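# Swap two shelf bins back into their color-marked spots

## Task

The two bins on the shelf are in each other's places. Move each bin into the shelf slot carrying a mark of its own color, centered on that mark, open side facing outward and its parts still inside. Because the board overhead sits low, tilting a bin may be needed. Slide each bin fully in so it rests behind the front lip of the shelf. At the end no bin may still be tilted or raised by the gripper, and a bin counts as placed only if it stays put without the robot holding it.

## Robot and tools

Robot: one Kinova Gen3 seven-joint arm with a Robotiq 2F-85 parallel gripper and one camera, cam_wrist (896x504), mounted on the wrist. There is a single arm, so every motion command is one row for that gripper.

Frames. The state line reports end_effector_position (metres) and end_effector_quat_wxyz in the scene frame: origin on the table top straight under the arm base, +z up, +y to the left when facing along +x. The reported position can be a little off, more so at long reach. The gripper frame: fingers point along its +z, pads close along its y. end_effector_position is the spot midway between the pads when shut; closed fingertips stick out about 19 mm past it (6 mm when fully open), and closing pushes the tips roughly 13 mm farther out, so keep clearance above surfaces.

The row. Every motion uses a row of 8 numbers, each in [-1, 1]: dx, dy, dz, rx, ry, rz, position, speed. The first six are an offset, not a pose: expressed in the gripper's own axes, measured from the gripper pose printed in the most recent result that shows it (before any such result, and for second and later calls in one reply, from where the robot stands when the action begins). Scale: 1.0 = 0.6 m for dx, dy, dz and 180 degrees for the rotation; rx, ry, rz form one rotation vector. All zeros is not a pause: it pulls the hand back to that reference pose. position is the finger opening: +1 fully open (85 mm), 0 about 41 mm, pads touch near -0.8, -1 closes until blocked. speed is the finger rate: about 20 mm/s at -1, 85 at 0, 150 at +1. Grip force is not settable (full close gives roughly 190 to 235 N per pad).

Tools.
execute_actions: argument actions, a list with at most one item, plus optional pictures (boolean). An empty list returns the current state. An action item {"rows": [...], "steps": n} holds 1 to 15 rows, n at most 15 (default 15), each step 1/30 s; every row is an offset from the same reference pose, not from the prior row, and the last row repeats if rows run out. A wait item {"steps": n} (n up to 300) sends nothing and returns when n steps have passed since the previous result, your reply time included.
move: target is one row as above; speed is the path's top speed in m/s, 0.002 to 0.5 (default 0.25), with turning capped at twice that in rad/s. It drives a straight path lasting 0.5 to 10 s (stopping short if longer), does not slow for obstacles, and the hand may lag, stray or overshoot the speed near full reach. Finger values go out at the start. Its result adds a "move:" line: done (at rest near target), or off_target, moving, held, fault; limits=paced means the commanded pose was clipped, limits=held means some steps were blocked by a check. Distance from target is given.
wait: seconds from 0 to 10; the robot gets nothing new.
zoom_image: camera "cam_wrist", region [x0, y0, x1, y1] in image pixels from the top-left, at most 504 by 504.
read_manual: section "licences" only; returns licence text, no motion.
finished_scene: scene (integer) ends the current scene irreversibly and reports whether the job succeeded.

Controller behaviour. Each control step, the commanded pose is limited to 70 mm and 16 degrees from the measured pose, then solved by damped inverse kinematics, favouring position over orientation. Large offsets need several actions; after an action the arm only continues to the last clipped pose. Check the reported pose, and the "Hand target" line, before sending the remainder. A "pose unreachable" line and HELD marks show the clearance check altered or blocked commands (the base mount counts as arm). Joints have speed and acceleration limits and stop together on reversal.

Gripping. To hold, send position -1 and keep it. To release, send a position wider than the object. For a gentle grip, open, then close to just under the object width. position_measured_pct is about 50 minus 50 times the finger position (0 = fully open); stopping below about 90 means something is held, about 90 or more means the pads met.

Hazards. Contact torque reaching a joint load limit (49.6 N m for the first four joints, 31.2 N m for the wrist three; held weight counts) triggers a 10 s stop. Holding loads heats motors: a MOTOR HOT line appears from 60 °C, and at 75 °C an OVER-TEMPERATURE FAULT makes the arm sag. Fast moves hit harder, and targets far beyond a contact press harder. Occasional tugs on held parts or pushes on loose objects may occur. Avoid dropping or slamming bins, spilling their parts, and knocking anything off the table. Before finishing, open the gripper and withdraw so each bin rests flat on its own.

Each tool is called after "Request:" by a JSON object that holds its "method" and its "body", one argument or row to a line.

## Session

Request:
{"method": "execute_actions", "body": {
  "actions": []
}}

Scene clock: 0.00 s of 14400.00 s.
end_effector_position=(+0.4967, +0.1082, +0.3130) position_measured_pct=0.0 end_effector_quat_wxyz=(+0.298, +0.777, -0.536, +0.141)
Joint positions: [ 0.199  0.153 -0.347  1.453  0.111  1.401  3.509]
Joint velocities: [-0.    -0.     0.001 -0.     0.    -0.     0.   ]
Motor temperatures (°C, as the motors report them): [35 33 32 33 38 41 42]
Hand target: +0.497, +0.108, +0.313; +0.298, +0.777, -0.536, +0.141

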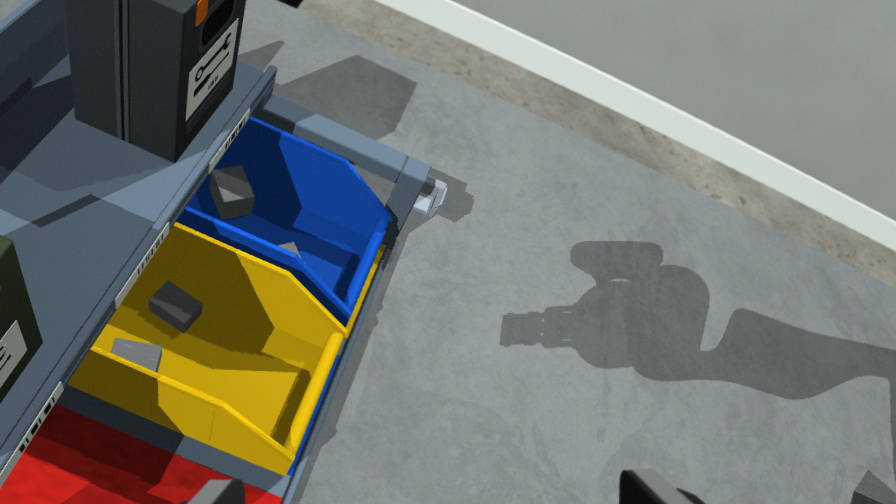

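Request:
{"method": "move", "body": {
  "target": [0.203,0.163,0.12,0.072,-0.202,0.111,1,0]
}}

Request:
{"method": "move", "body": {
  "target": [0,0,0.17,0,0,0,1,0]
}}

Scene clock: 2.97 s of 14400.00 s.
end_effector_position=(+0.4469, -0.0507, +0.3522) position_measured_pct=0.0 end_effector_quat_wxyz=(+0.002, +0.708, -0.707, +0.001)
Joint positions: [ 0.804  0.504 -0.17   1.359 -0.494  1.586  4.062]
Joint velocities: [ 0.006  0.01   0.008 -0.002 -0.002  0.001  0.003]
Motor temperatures (°C, as the motors report them): [35 33 32 33 38 41 42]
Hand target: +0.447, -0.051, +0.352; +0.002, +0.707, -0.707, +0.000
Off the commanded pose: 0.001 m, 0 deg.
move: done
camera_calibration (this result's frames):
cam_wrist: T_world_to_cam=[[-0.999394, 0.00593464, 0.0343029, 0.432429], [0.00531291, 0.99982, -0.0181874, 0.111781], [-0.0344047, -0.0179942, -0.999246, 0.510216], [0, 0, 0, 1]] pos_world=[0.449127, -0.105146, 0.49703]

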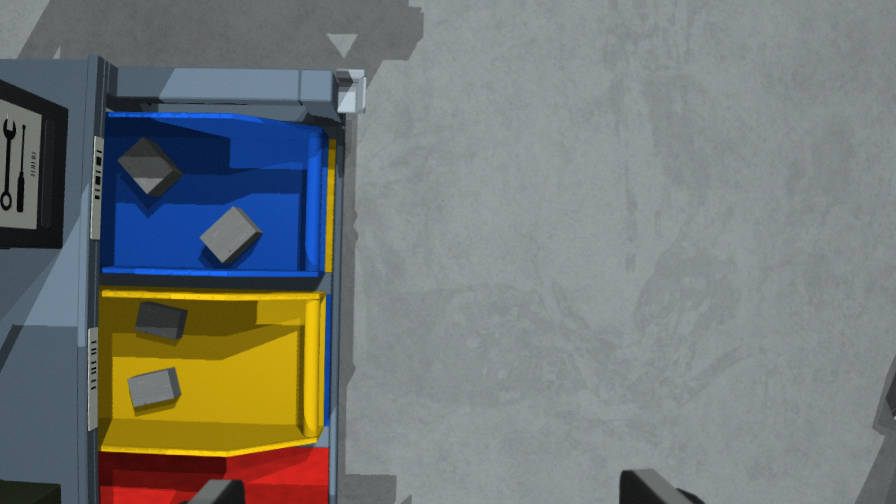

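Scene clock: 3.80 s of 14400.00 s.
end_effector_position=(+0.4466, -0.0510, +0.2504) position_measured_pct=0.0 end_effector_quat_wxyz=(+0.002, +0.708, -0.707, +0.001)
Joint positions: [ 0.721  0.524 -0.204  1.613 -0.528  1.287  4.105]
Joint velocities: [-0.002 -0.001 -0.002  0.001  0.001 -0.001 -0.001]
Motor temperatures (°C, as the motors report them): [35 33 32 33 38 41 42]
Hand target: +0.447, -0.051, +0.250; +0.002, +0.708, -0.706, +0.001
Off the commanded pose: 0.000 m, 0 deg.
move: done
camera_calibration (this result's frames):
cam_wrist: T_world_to_cam=[[-0.999399, 0.00585844, 0.0341747, 0.435606], [0.00523244, 0.999817, -0.0183783, 0.110388], [-0.0342761, -0.0181884, -0.999247, 0.408378], [0, 0, 0, 1]] pos_world=[0.448764, -0.105492, 0.395212]

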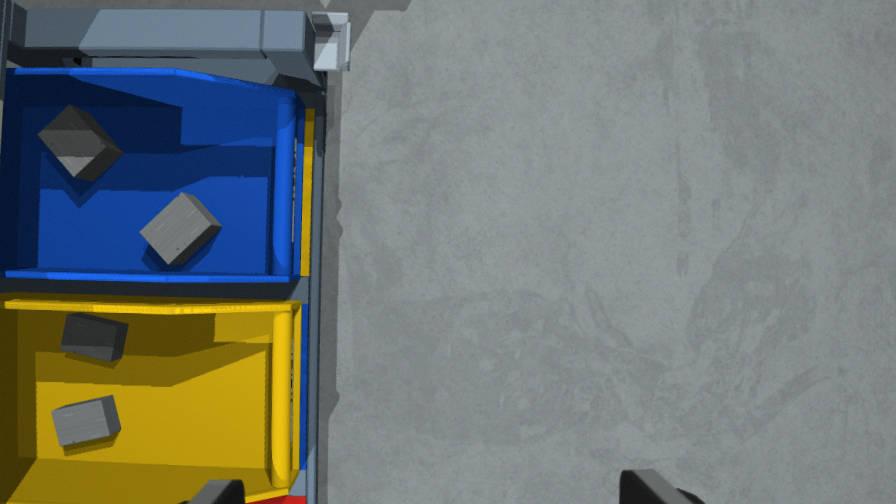

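Request:
{"method": "move", "body": {
  "target": [0,0.15,0.2,0.36,0,0,1,0],
  "speed": 0.4
}}

Scene clock: 6.87 s of 14400.00 s.
end_effector_position=(+0.3562, -0.0512, +0.1298) position_measured_pct=0.0 end_effector_quat_wxyz=(-0.390, +0.608, -0.588, +0.365)
Joint positions: [ 1.48   1.463 -0.442  2.582 -1.825  1.02   6.605]
Joint velocities: [ 0.169  0.085 -0.177  0.    -0.073 -0.226  0.058]
Motor temperatures (°C, as the motors report them): [35 33 32 33 38 41 42]
Hand target: +0.356, -0.051, +0.129; -0.391, +0.607, -0.588, +0.364
Off the commanded pose: 0.001 m, 3 deg.
joint sent to its limit — the command would take joint 4 (elbow) past its upper limit, so that joint was sent only as far as its limit.
move: off_target; limits=paced
camera_calibration (this result's frames):
cam_wrist: T_world_to_cam=[[-0.458788, 0.000357418, -0.888546, 0.276316], [-0.0279395, 0.9995, 0.0148282, 0.116315], [0.888107, 0.0316286, -0.458548, -0.111394], [0, 0, 0, 1]] pos_world=[0.22895, -0.112832, 0.192715]

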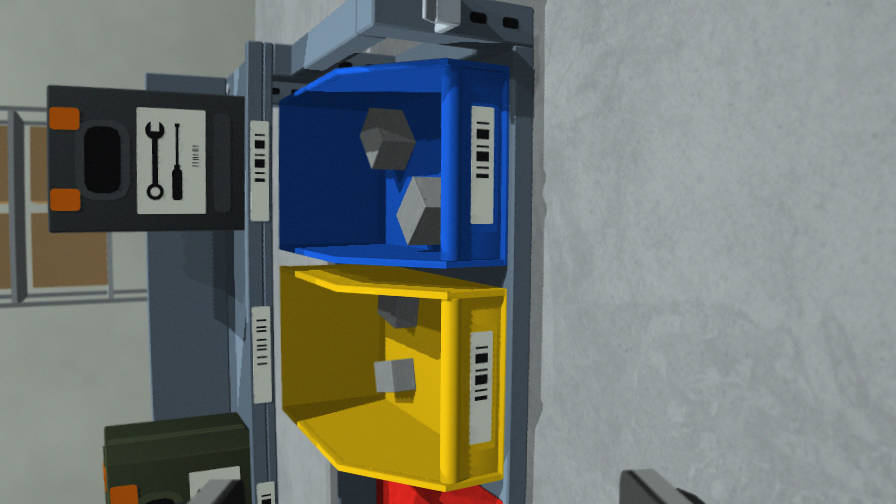

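Request:
{"method": "move", "body": {
  "target": [-0.023,-0.135,0.243,-0.358,0,0,0,0],
  "speed": 0.4
}}

Scene clock: 10.57 s of 14400.00 s.
end_effector_position=(+0.5222, -0.0320, +0.1427) position_measured_pct=49.6 end_effector_quat_wxyz=(-0.006, +0.722, -0.692, -0.002)
Joint positions: [ 0.539  0.669 -0.291  1.585 -0.562  1.054  4.013]
Joint velocities: [-0.003  0.004 -0.001 -0.001  0.    -0.    -0.001]
Motor temperatures (°C, as the motors report them): [35 34 32 33 38 41 42]
Hand target: +0.522, -0.032, +0.142; -0.006, +0.722, -0.692, -0.002
Off the commanded pose: 0.003 m, 0 deg.
move: done; limits=paced
camera_calibration (this result's frames):
cam_wrist: T_world_to_cam=[[-0.999027, -0.0360477, 0.0253931, 0.514503], [-0.0361169, 0.999345, -0.0022706, 0.108242], [-0.0252946, -0.00318551, -0.999675, 0.299565], [0, 0, 0, 1]] pos_world=[0.52549, -0.0886702, 0.286649]

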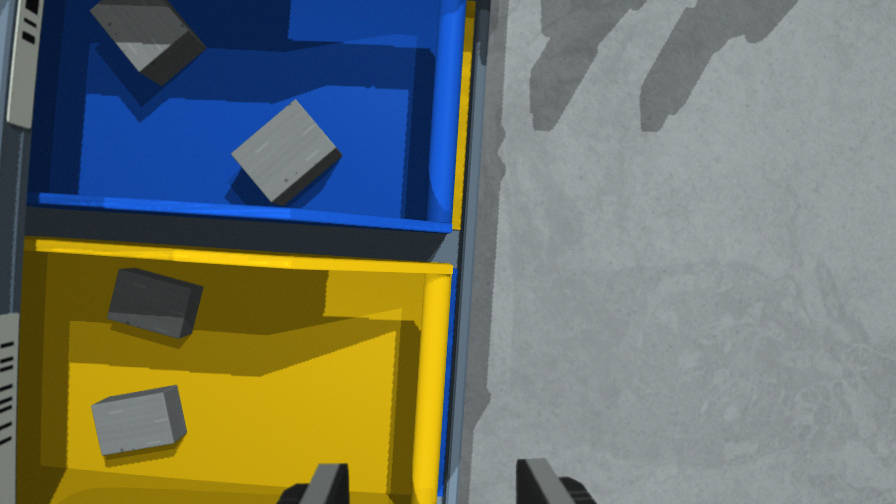

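Request:
{"method": "move", "body": {
  "target": [0.003,0,0.168,-0.003,-0.004,0.024,0,0],
  "speed": 0.15
}}

Request:
{"method": "move", "body": {
  "target": [0,0,0,0,0,0,-1,0]
}}

Request:
{"method": "move", "body": {
  "target": [0,0,-0.008,0,0,0,-1,0],
  "speed": 0.03
}}

Request:
{"method": "move", "body": {
  "target": [-0.185,0,0,0,0,0,-1,0],
  "speed": 0.06
}}

Scene clock: 12.17 s of 14400.00 s.
end_effector_position=(+0.5230, -0.0324, +0.0423) position_measured_pct=49.6 end_effector_quat_wxyz=(-0.007, +0.696, -0.718, -0.010)
Joint positions: [ 0.434  0.803 -0.313  1.657 -0.627  0.831  3.991]
Joint velocities: [-0.003  0.005  0.    -0.001 -0.    -0.     0.   ]
Motor temperatures (°C, as the motors report them): [35 34 32 33 38 41 42]
Hand target: +0.523, -0.032, +0.042; -0.007, +0.696, -0.718, -0.010
Off the commanded pose: 0.000 m, 0 deg.
move: done
camera_calibration (this result's frames):
cam_wrist: T_world_to_cam=[[-0.998624, 0.0381877, 0.0359339, 0.519628], [0.0385644, 0.999208, 0.00984861, 0.0689057], [-0.0355293, 0.0112208, -0.999306, 0.20498], [0, 0, 0, 1]] pos_world=[0.523538, -0.0909945, 0.185487]

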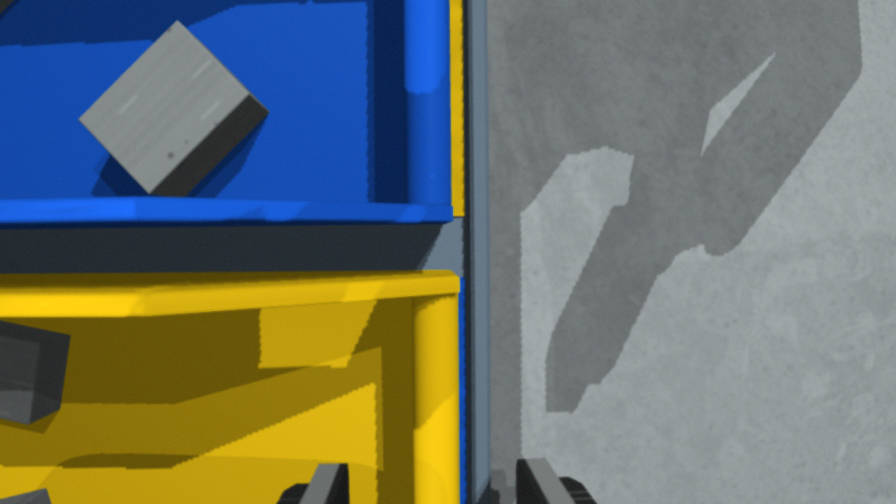

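Scene clock: 12.87 s of 14400.00 s.
end_effector_position=(+0.5230, -0.0324, +0.0425) position_measured_pct=84.5 end_effector_quat_wxyz=(-0.007, +0.696, -0.718, -0.010)
Joint positions: [ 0.434  0.803 -0.313  1.657 -0.627  0.832  3.991]
Joint velocities: [ 0.     0.001  0.001 -0.     0.     0.     0.   ]
Motor temperatures (°C, as the motors report them): [35 34 32 33 38 41 42]
Hand target: +0.523, -0.032, +0.042; -0.007, +0.696, -0.718, -0.010
Off the commanded pose: 0.000 m, 0 deg.
move: done
camera_calibration (this result's frames):
cam_wrist: T_world_to_cam=[[-0.998618, 0.0383487, 0.035942, 0.519538], [0.0387242, 0.999202, 0.00981126, 0.0688376], [-0.0355371, 0.0111895, -0.999306, 0.205218], [0, 0, 0, 1]] pos_world=[0.523447, -0.0910025, 0.185727]

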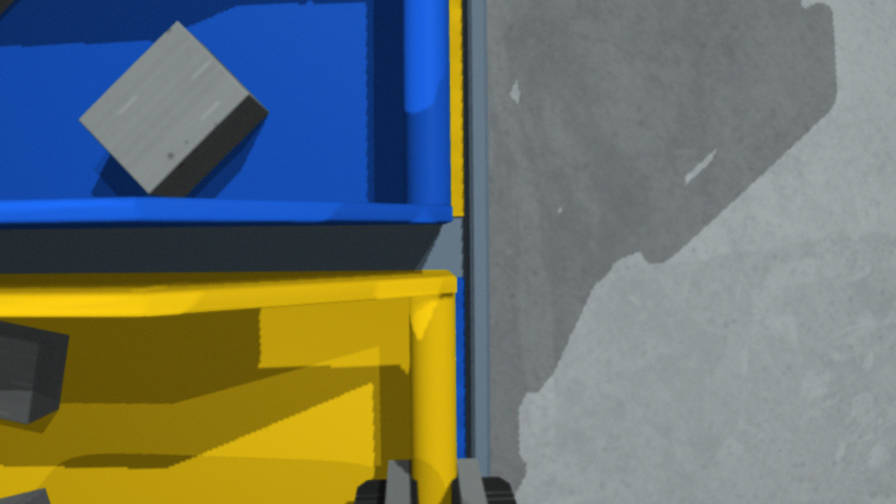

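Scene clock: 13.57 s of 14400.00 s.
end_effector_position=(+0.5227, -0.0324, +0.0469) position_measured_pct=84.5 end_effector_quat_wxyz=(-0.007, +0.696, -0.718, -0.010)
Joint positions: [ 0.438  0.797 -0.311  1.655 -0.624  0.843  3.989]
Joint velocities: [ 0.    -0.002 -0.     0.     0.     0.    -0.   ]
Motor temperatures (°C, as the motors report them): [35 34 32 33 38 41 42]
Hand target: +0.523, -0.033, +0.047; -0.007, +0.696, -0.718, -0.010
Off the commanded pose: 0.001 m, 0 deg.
move: done
camera_calibration (this result's frames):
cam_wrist: T_world_to_cam=[[-0.998588, 0.0383394, 0.0367669, 0.519083], [0.0387435, 0.999196, 0.0103427, 0.0687181], [-0.0363408, 0.0117526, -0.99927, 0.210031], [0, 0, 0, 1]] pos_world=[0.523321, -0.0910326, 0.190082]

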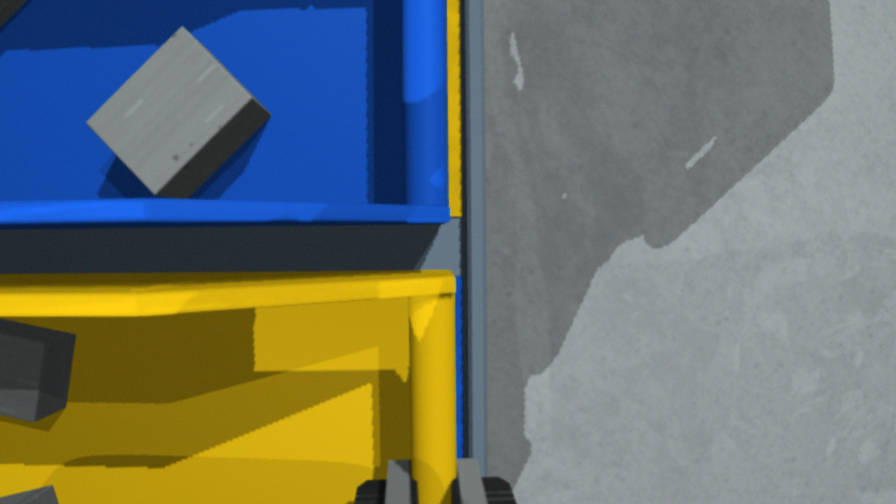

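Scene clock: 15.70 s of 14400.00 s.
end_effector_position=(+0.5259, +0.0785, +0.0494) position_measured_pct=84.5 end_effector_quat_wxyz=(-0.007, +0.696, -0.718, -0.011)
Joint positions: [ 0.306  0.618 -0.349  1.761 -0.673  0.801  3.83 ]
Joint velocities: [-0.001 -0.003 -0.002 -0.     0.001 -0.    -0.001]
Motor temperatures (°C, as the motors report them): [35 34 32 33 38 41 42]
Hand target: +0.527, +0.078, +0.050; -0.008, +0.696, -0.718, -0.010
Off the commanded pose: 0.000 m, 0 deg.
move: done
camera_calibration (this result's frames):
cam_wrist: T_world_to_cam=[[-0.998536, 0.0387075, 0.0377832, 0.517799], [0.0391635, 0.999168, 0.0114045, -0.0425192], [-0.0373103, 0.0128676, -0.999221, 0.211736], [0, 0, 0, 1]] pos_world=[0.526606, 0.0197166, 0.192492]

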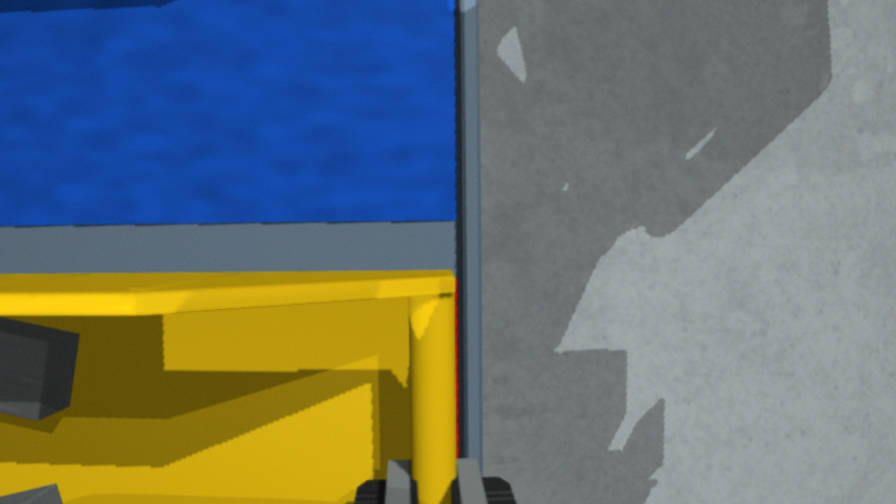

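Request:
{"method": "move", "body": {
  "target": [0,0,0.011,0,0,0,-1,0],
  "speed": 0.03
}}

Request:
{"method": "move", "body": {
  "target": [0,0,0,0,0,0,0,0]
}}

Request:
{"method": "move", "body": {
  "target": [0,0,-0.1,0,0.008,0,0,0]
}}

Request:
{"method": "move", "body": {
  "target": [0.371,0,0,0,0,0,0,0]
}}

Request:
{"method": "move", "body": {
  "target": [0,0,0.1,0,0,0,0,0],
  "speed": 0.12
}}

Request:
{"method": "move", "body": {
  "target": [0,0,0,0,0,0,-1,0]
}}

Request:
{"method": "move", "body": {
  "target": [0,0,-0.008,0,0,0,-1,0],
  "speed": 0.03
}}

Request:
{"method": "move", "body": {
  "target": [-0.185,0,0,0,0,0,-1,0],
  "speed": 0.08
}}

Scene clock: 17.23 s of 14400.00 s.
end_effector_position=(+0.5256, +0.0787, +0.0427) position_measured_pct=84.5 end_effector_quat_wxyz=(-0.007, +0.696, -0.718, -0.011)
Joint positions: [ 0.299  0.628 -0.353  1.765 -0.677  0.784  3.834]
Joint velocities: [-0.001  0.003 -0.001 -0.     0.002 -0.002 -0.001]
Motor temperatures (°C, as the motors report them): [35 34 32 33 38 41 42]
Hand target: +0.526, +0.079, +0.043; -0.007, +0.696, -0.718, -0.011
Off the commanded pose: 0.000 m, 0 deg.
move: done
camera_calibration (this result's frames):
cam_wrist: T_world_to_cam=[[-0.998514, 0.0387151, 0.0383427, 0.517711], [0.0391826, 0.999166, 0.0115195, -0.0426697], [-0.0378647, 0.0130048, -0.999198, 0.205314], [0, 0, 0, 1]] pos_world=[0.526388, 0.0199209, 0.18579]

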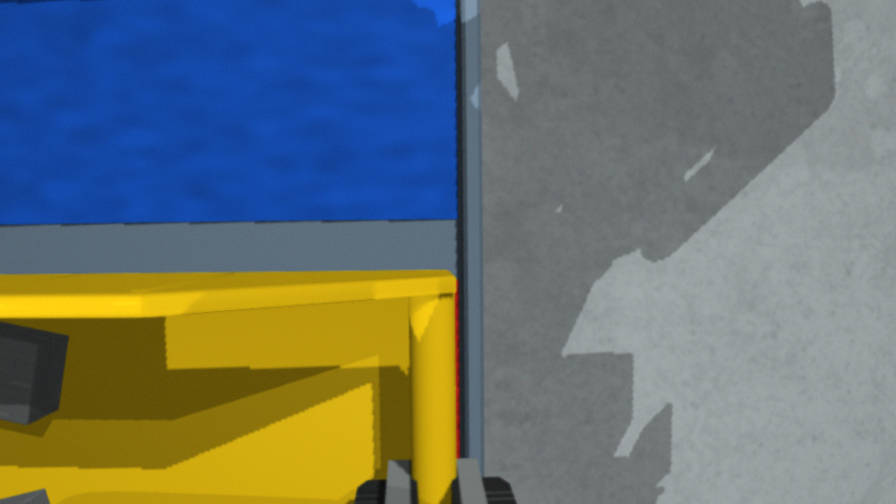

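Scene clock: 18.00 s of 14400.00 s.
end_effector_position=(+0.5256, +0.0788, +0.0427) position_measured_pct=50.0 end_effector_quat_wxyz=(-0.007, +0.696, -0.718, -0.011)
Joint positions: [ 0.299  0.628 -0.353  1.765 -0.677  0.784  3.834]
Joint velocities: [-0.     0.     0.     0.     0.001 -0.    -0.   ]
Motor temperatures (°C, as the motors report them): [35 34 32 33 38 41 42]
Hand target: +0.526, +0.079, +0.043; -0.007, +0.696, -0.718, -0.011
Off the commanded pose: 0.000 m, 0 deg.
move: done
camera_calibration (this result's frames):
cam_wrist: T_world_to_cam=[[-0.998515, 0.0387123, 0.0383356, 0.517714], [0.0391798, 0.999166, 0.0115181, -0.0426688], [-0.0378577, 0.013003, -0.999199, 0.205312], [0, 0, 0, 1]] pos_world=[0.52639, 0.0199216, 0.185792]

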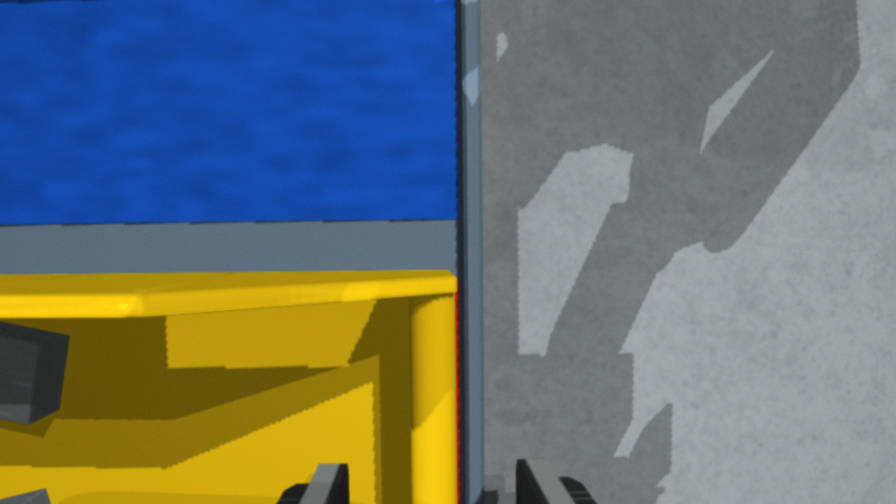

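Scene clock: 18.73 s of 14400.00 s.
end_effector_position=(+0.5259, +0.0771, +0.1024) position_measured_pct=50.0 end_effector_quat_wxyz=(+0.002, +0.695, -0.719, -0.003)
Joint positions: [ 0.346  0.532 -0.314  1.722 -0.624  0.929  3.784]
Joint velocities: [ 0.002 -0.004  0.001 -0.    -0.     0.     0.   ]
Motor temperatures (°C, as the motors report them): [35 34 32 33 38 41 42]
Hand target: +0.526, +0.077, +0.103; +0.002, +0.695, -0.719, -0.002
Off the commanded pose: 0.000 m, 0 deg.
move: done
camera_calibration (this result's frames):
cam_wrist: T_world_to_cam=[[-0.998461, 0.0399067, 0.0385053, 0.515603], [0.0394266, 0.999136, -0.0131494, -0.0393098], [-0.0389968, -0.011611, -0.999172, 0.267498], [0, 0, 0, 1]] pos_world=[0.526791, 0.0218058, 0.246906]

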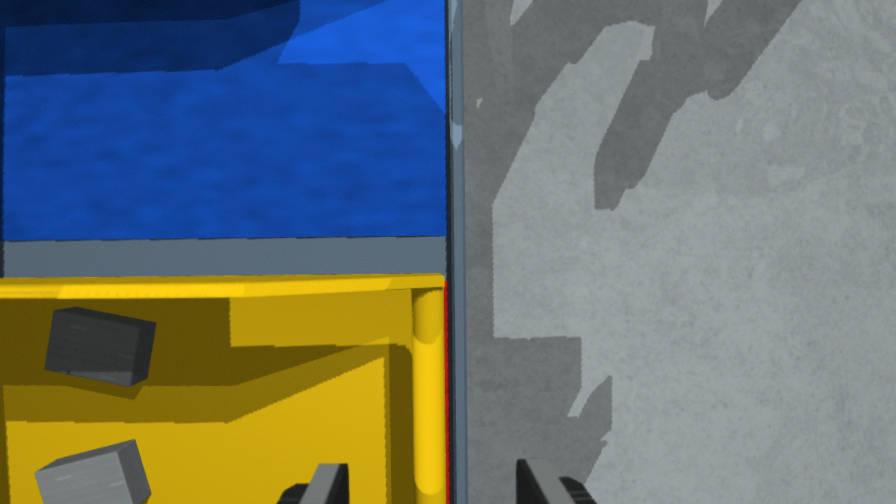

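Scene clock: 20.00 s of 14400.00 s.
end_effector_position=(+0.5186, -0.1448, +0.1019) position_measured_pct=50.0 end_effector_quat_wxyz=(+0.003, +0.696, -0.718, -0.003)
Joint positions: [ 0.568  0.91  -0.226  1.426 -0.53   1.042  4.058]
Joint velocities: [ 0.001  0.015  0.002 -0.002 -0.     0.001  0.001]
Motor temperatures (°C, as the motors report them): [35 34 32 33 38 41 42]
Hand target: +0.518, -0.145, +0.101; +0.003, +0.695, -0.719, -0.003
Off the commanded pose: 0.001 m, 0 deg.
move: done
camera_calibration (this result's frames):
cam_wrist: T_world_to_cam=[[-0.99846, 0.0389048, 0.0395505, 0.516944], [0.0383722, 0.999163, -0.0141385, 0.183348], [-0.0400674, -0.0125991, -0.999118, 0.264605], [0, 0, 0, 1]] pos_world=[0.519715, -0.199973, 0.246518]

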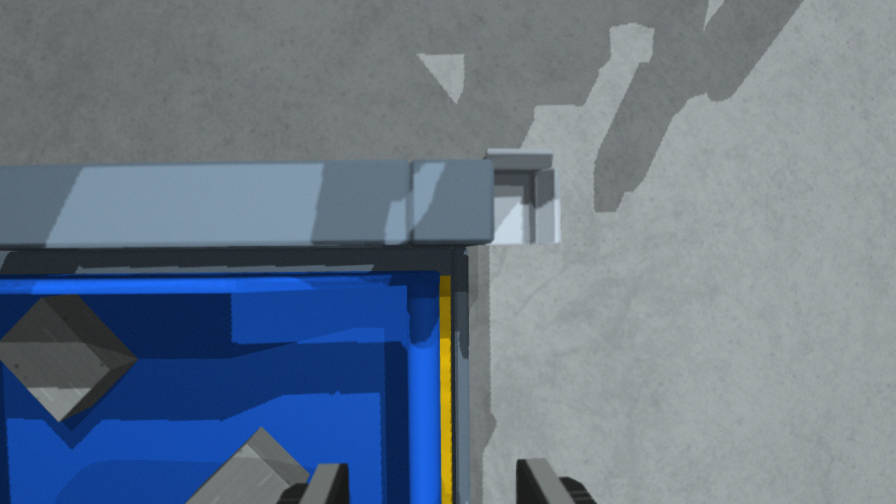

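Scene clock: 20.80 s of 14400.00 s.
end_effector_position=(+0.5182, -0.1447, +0.0422) position_measured_pct=50.0 end_effector_quat_wxyz=(+0.003, +0.696, -0.718, -0.003)
Joint positions: [ 0.519  0.98  -0.248  1.472 -0.559  0.908  4.081]
Joint velocities: [-0.002  0.004 -0.001 -0.     0.    -0.    -0.   ]
Motor temperatures (°C, as the motors report them): [35 34 32 33 38 41 42]
Hand target: +0.518, -0.145, +0.042; +0.003, +0.696, -0.718, -0.003
Off the commanded pose: 0.000 m, 0 deg.
move: done
camera_calibration (this result's frames):
cam_wrist: T_world_to_cam=[[-0.99848, 0.0385945, 0.0393408, 0.518949], [0.038052, 0.999171, -0.0144489, 0.182601], [-0.0398658, -0.0129299, -0.999121, 0.204751], [0, 0, 0, 1]] pos_world=[0.519375, -0.199831, 0.186793]

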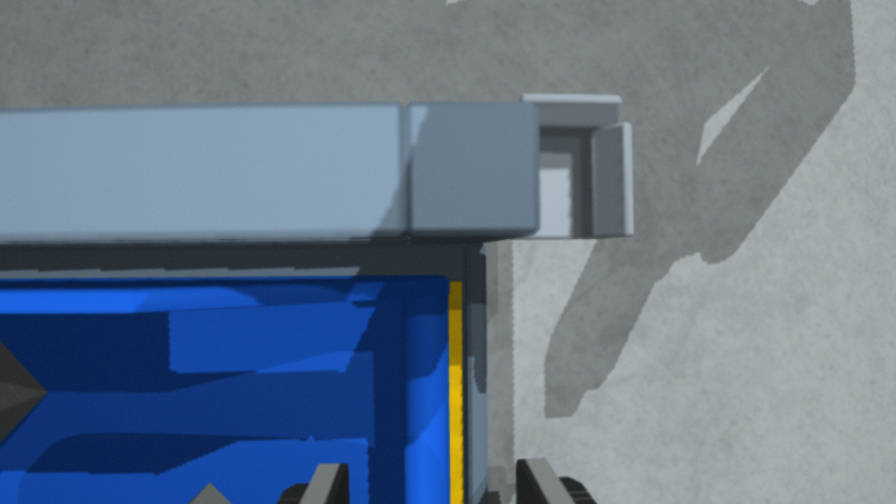

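Scene clock: 21.50 s of 14400.00 s.
end_effector_position=(+0.5185, -0.1447, +0.0425) position_measured_pct=84.5 end_effector_quat_wxyz=(+0.003, +0.696, -0.718, -0.002)
Joint positions: [ 0.52   0.98  -0.248  1.472 -0.559  0.908  4.081]
Joint velocities: [-0.    -0.001  0.001  0.    -0.001  0.    -0.   ]
Motor temperatures (°C, as the motors report them): [35 34 32 33 38 41 42]
Hand target: +0.518, -0.145, +0.042; +0.003, +0.696, -0.718, -0.003
Off the commanded pose: 0.000 m, 0 deg.
move: done
camera_calibration (this result's frames):
cam_wrist: T_world_to_cam=[[-0.99851, 0.038479, 0.0386932, 0.519256], [0.0379334, 0.999172, -0.0147361, 0.18268], [-0.0392281, -0.0132464, -0.999142, 0.204666], [0, 0, 0, 1]] pos_world=[0.519581, -0.199798, 0.187091]

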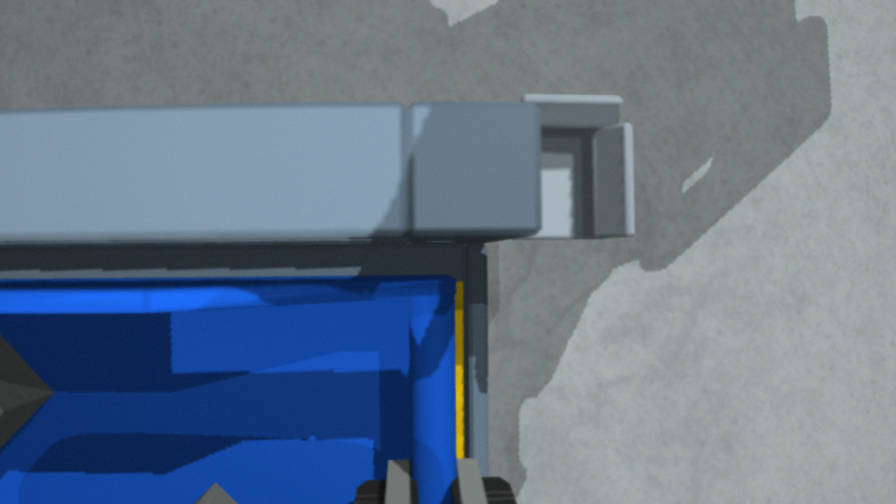

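Scene clock: 22.20 s of 14400.00 s.
end_effector_position=(+0.5183, -0.1444, +0.0465) position_measured_pct=84.5 end_effector_quat_wxyz=(+0.003, +0.696, -0.718, -0.003)
Joint positions: [ 0.523  0.975 -0.247  1.47  -0.556  0.919  4.079]
Joint velocities: [ 0.    -0.001 -0.     0.     0.001  0.    -0.   ]
Motor temperatures (°C, as the motors report them): [35 34 32 33 38 41 42]
Hand target: +0.519, -0.145, +0.047; +0.003, +0.696, -0.718, -0.002
Off the commanded pose: 0.001 m, 0 deg.
move: done
camera_calibration (this result's frames):
cam_wrist: T_world_to_cam=[[-0.998465, 0.0384992, 0.0398088, 0.518744], [0.0379795, 0.999184, -0.0137298, 0.182355], [-0.040305, -0.0121968, -0.999113, 0.209364], [0, 0, 0, 1]] pos_world=[0.519461, -0.199624, 0.191031]

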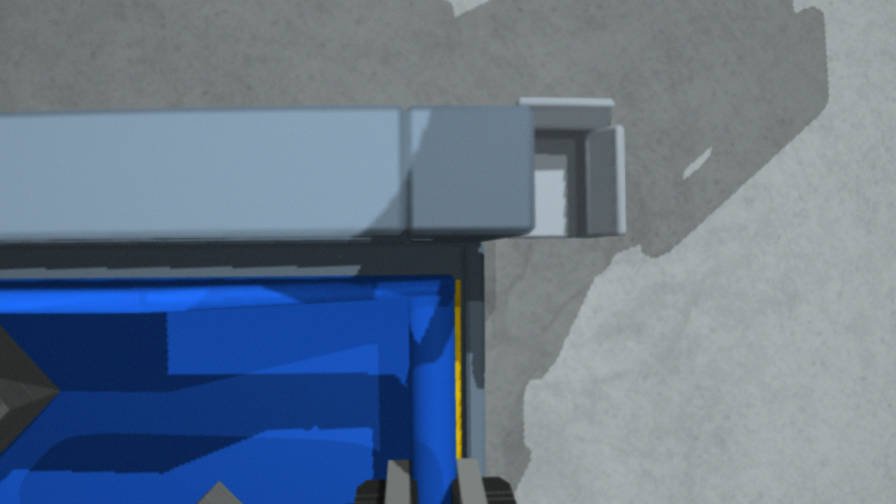

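Scene clock: 23.87 s of 14400.00 s.
end_effector_position=(+0.5214, -0.0337, +0.0462) position_measured_pct=84.5 end_effector_quat_wxyz=(+0.002, +0.696, -0.718, -0.003)
Joint positions: [ 0.421  0.785 -0.296  1.664 -0.618  0.828  3.978]
Joint velocities: [-0.001 -0.003 -0.001  0.002  0.003 -0.001 -0.001]
Motor temperatures (°C, as the motors report them): [35 34 32 33 38 41 42]
Hand target: +0.522, -0.034, +0.047; +0.002, +0.696, -0.718, -0.003
Off the commanded pose: 0.000 m, 0 deg.
move: done
camera_calibration (this result's frames):
cam_wrist: T_world_to_cam=[[-0.998413, 0.0392812, 0.0403547, 0.517614], [0.0387888, 0.999164, -0.0129123, 0.071096], [-0.0408282, -0.0113265, -0.999102, 0.21087], [0, 0, 0, 1]] pos_world=[0.522644, -0.0889807, 0.19071]

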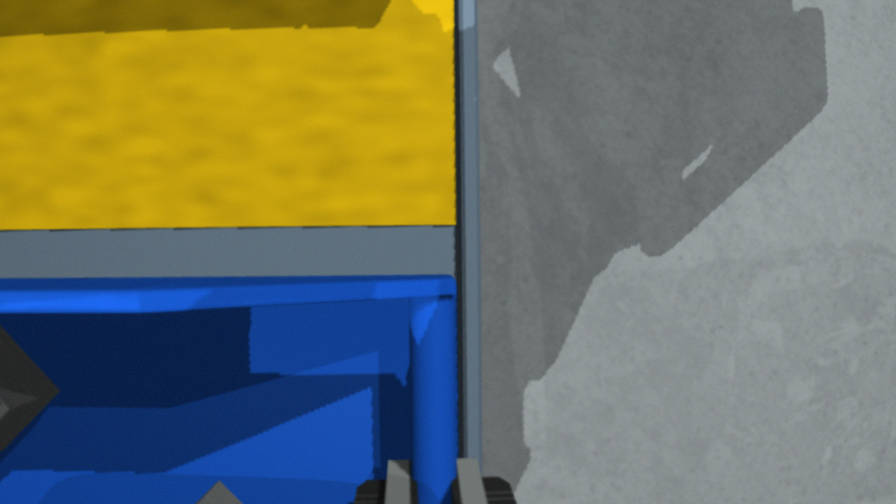

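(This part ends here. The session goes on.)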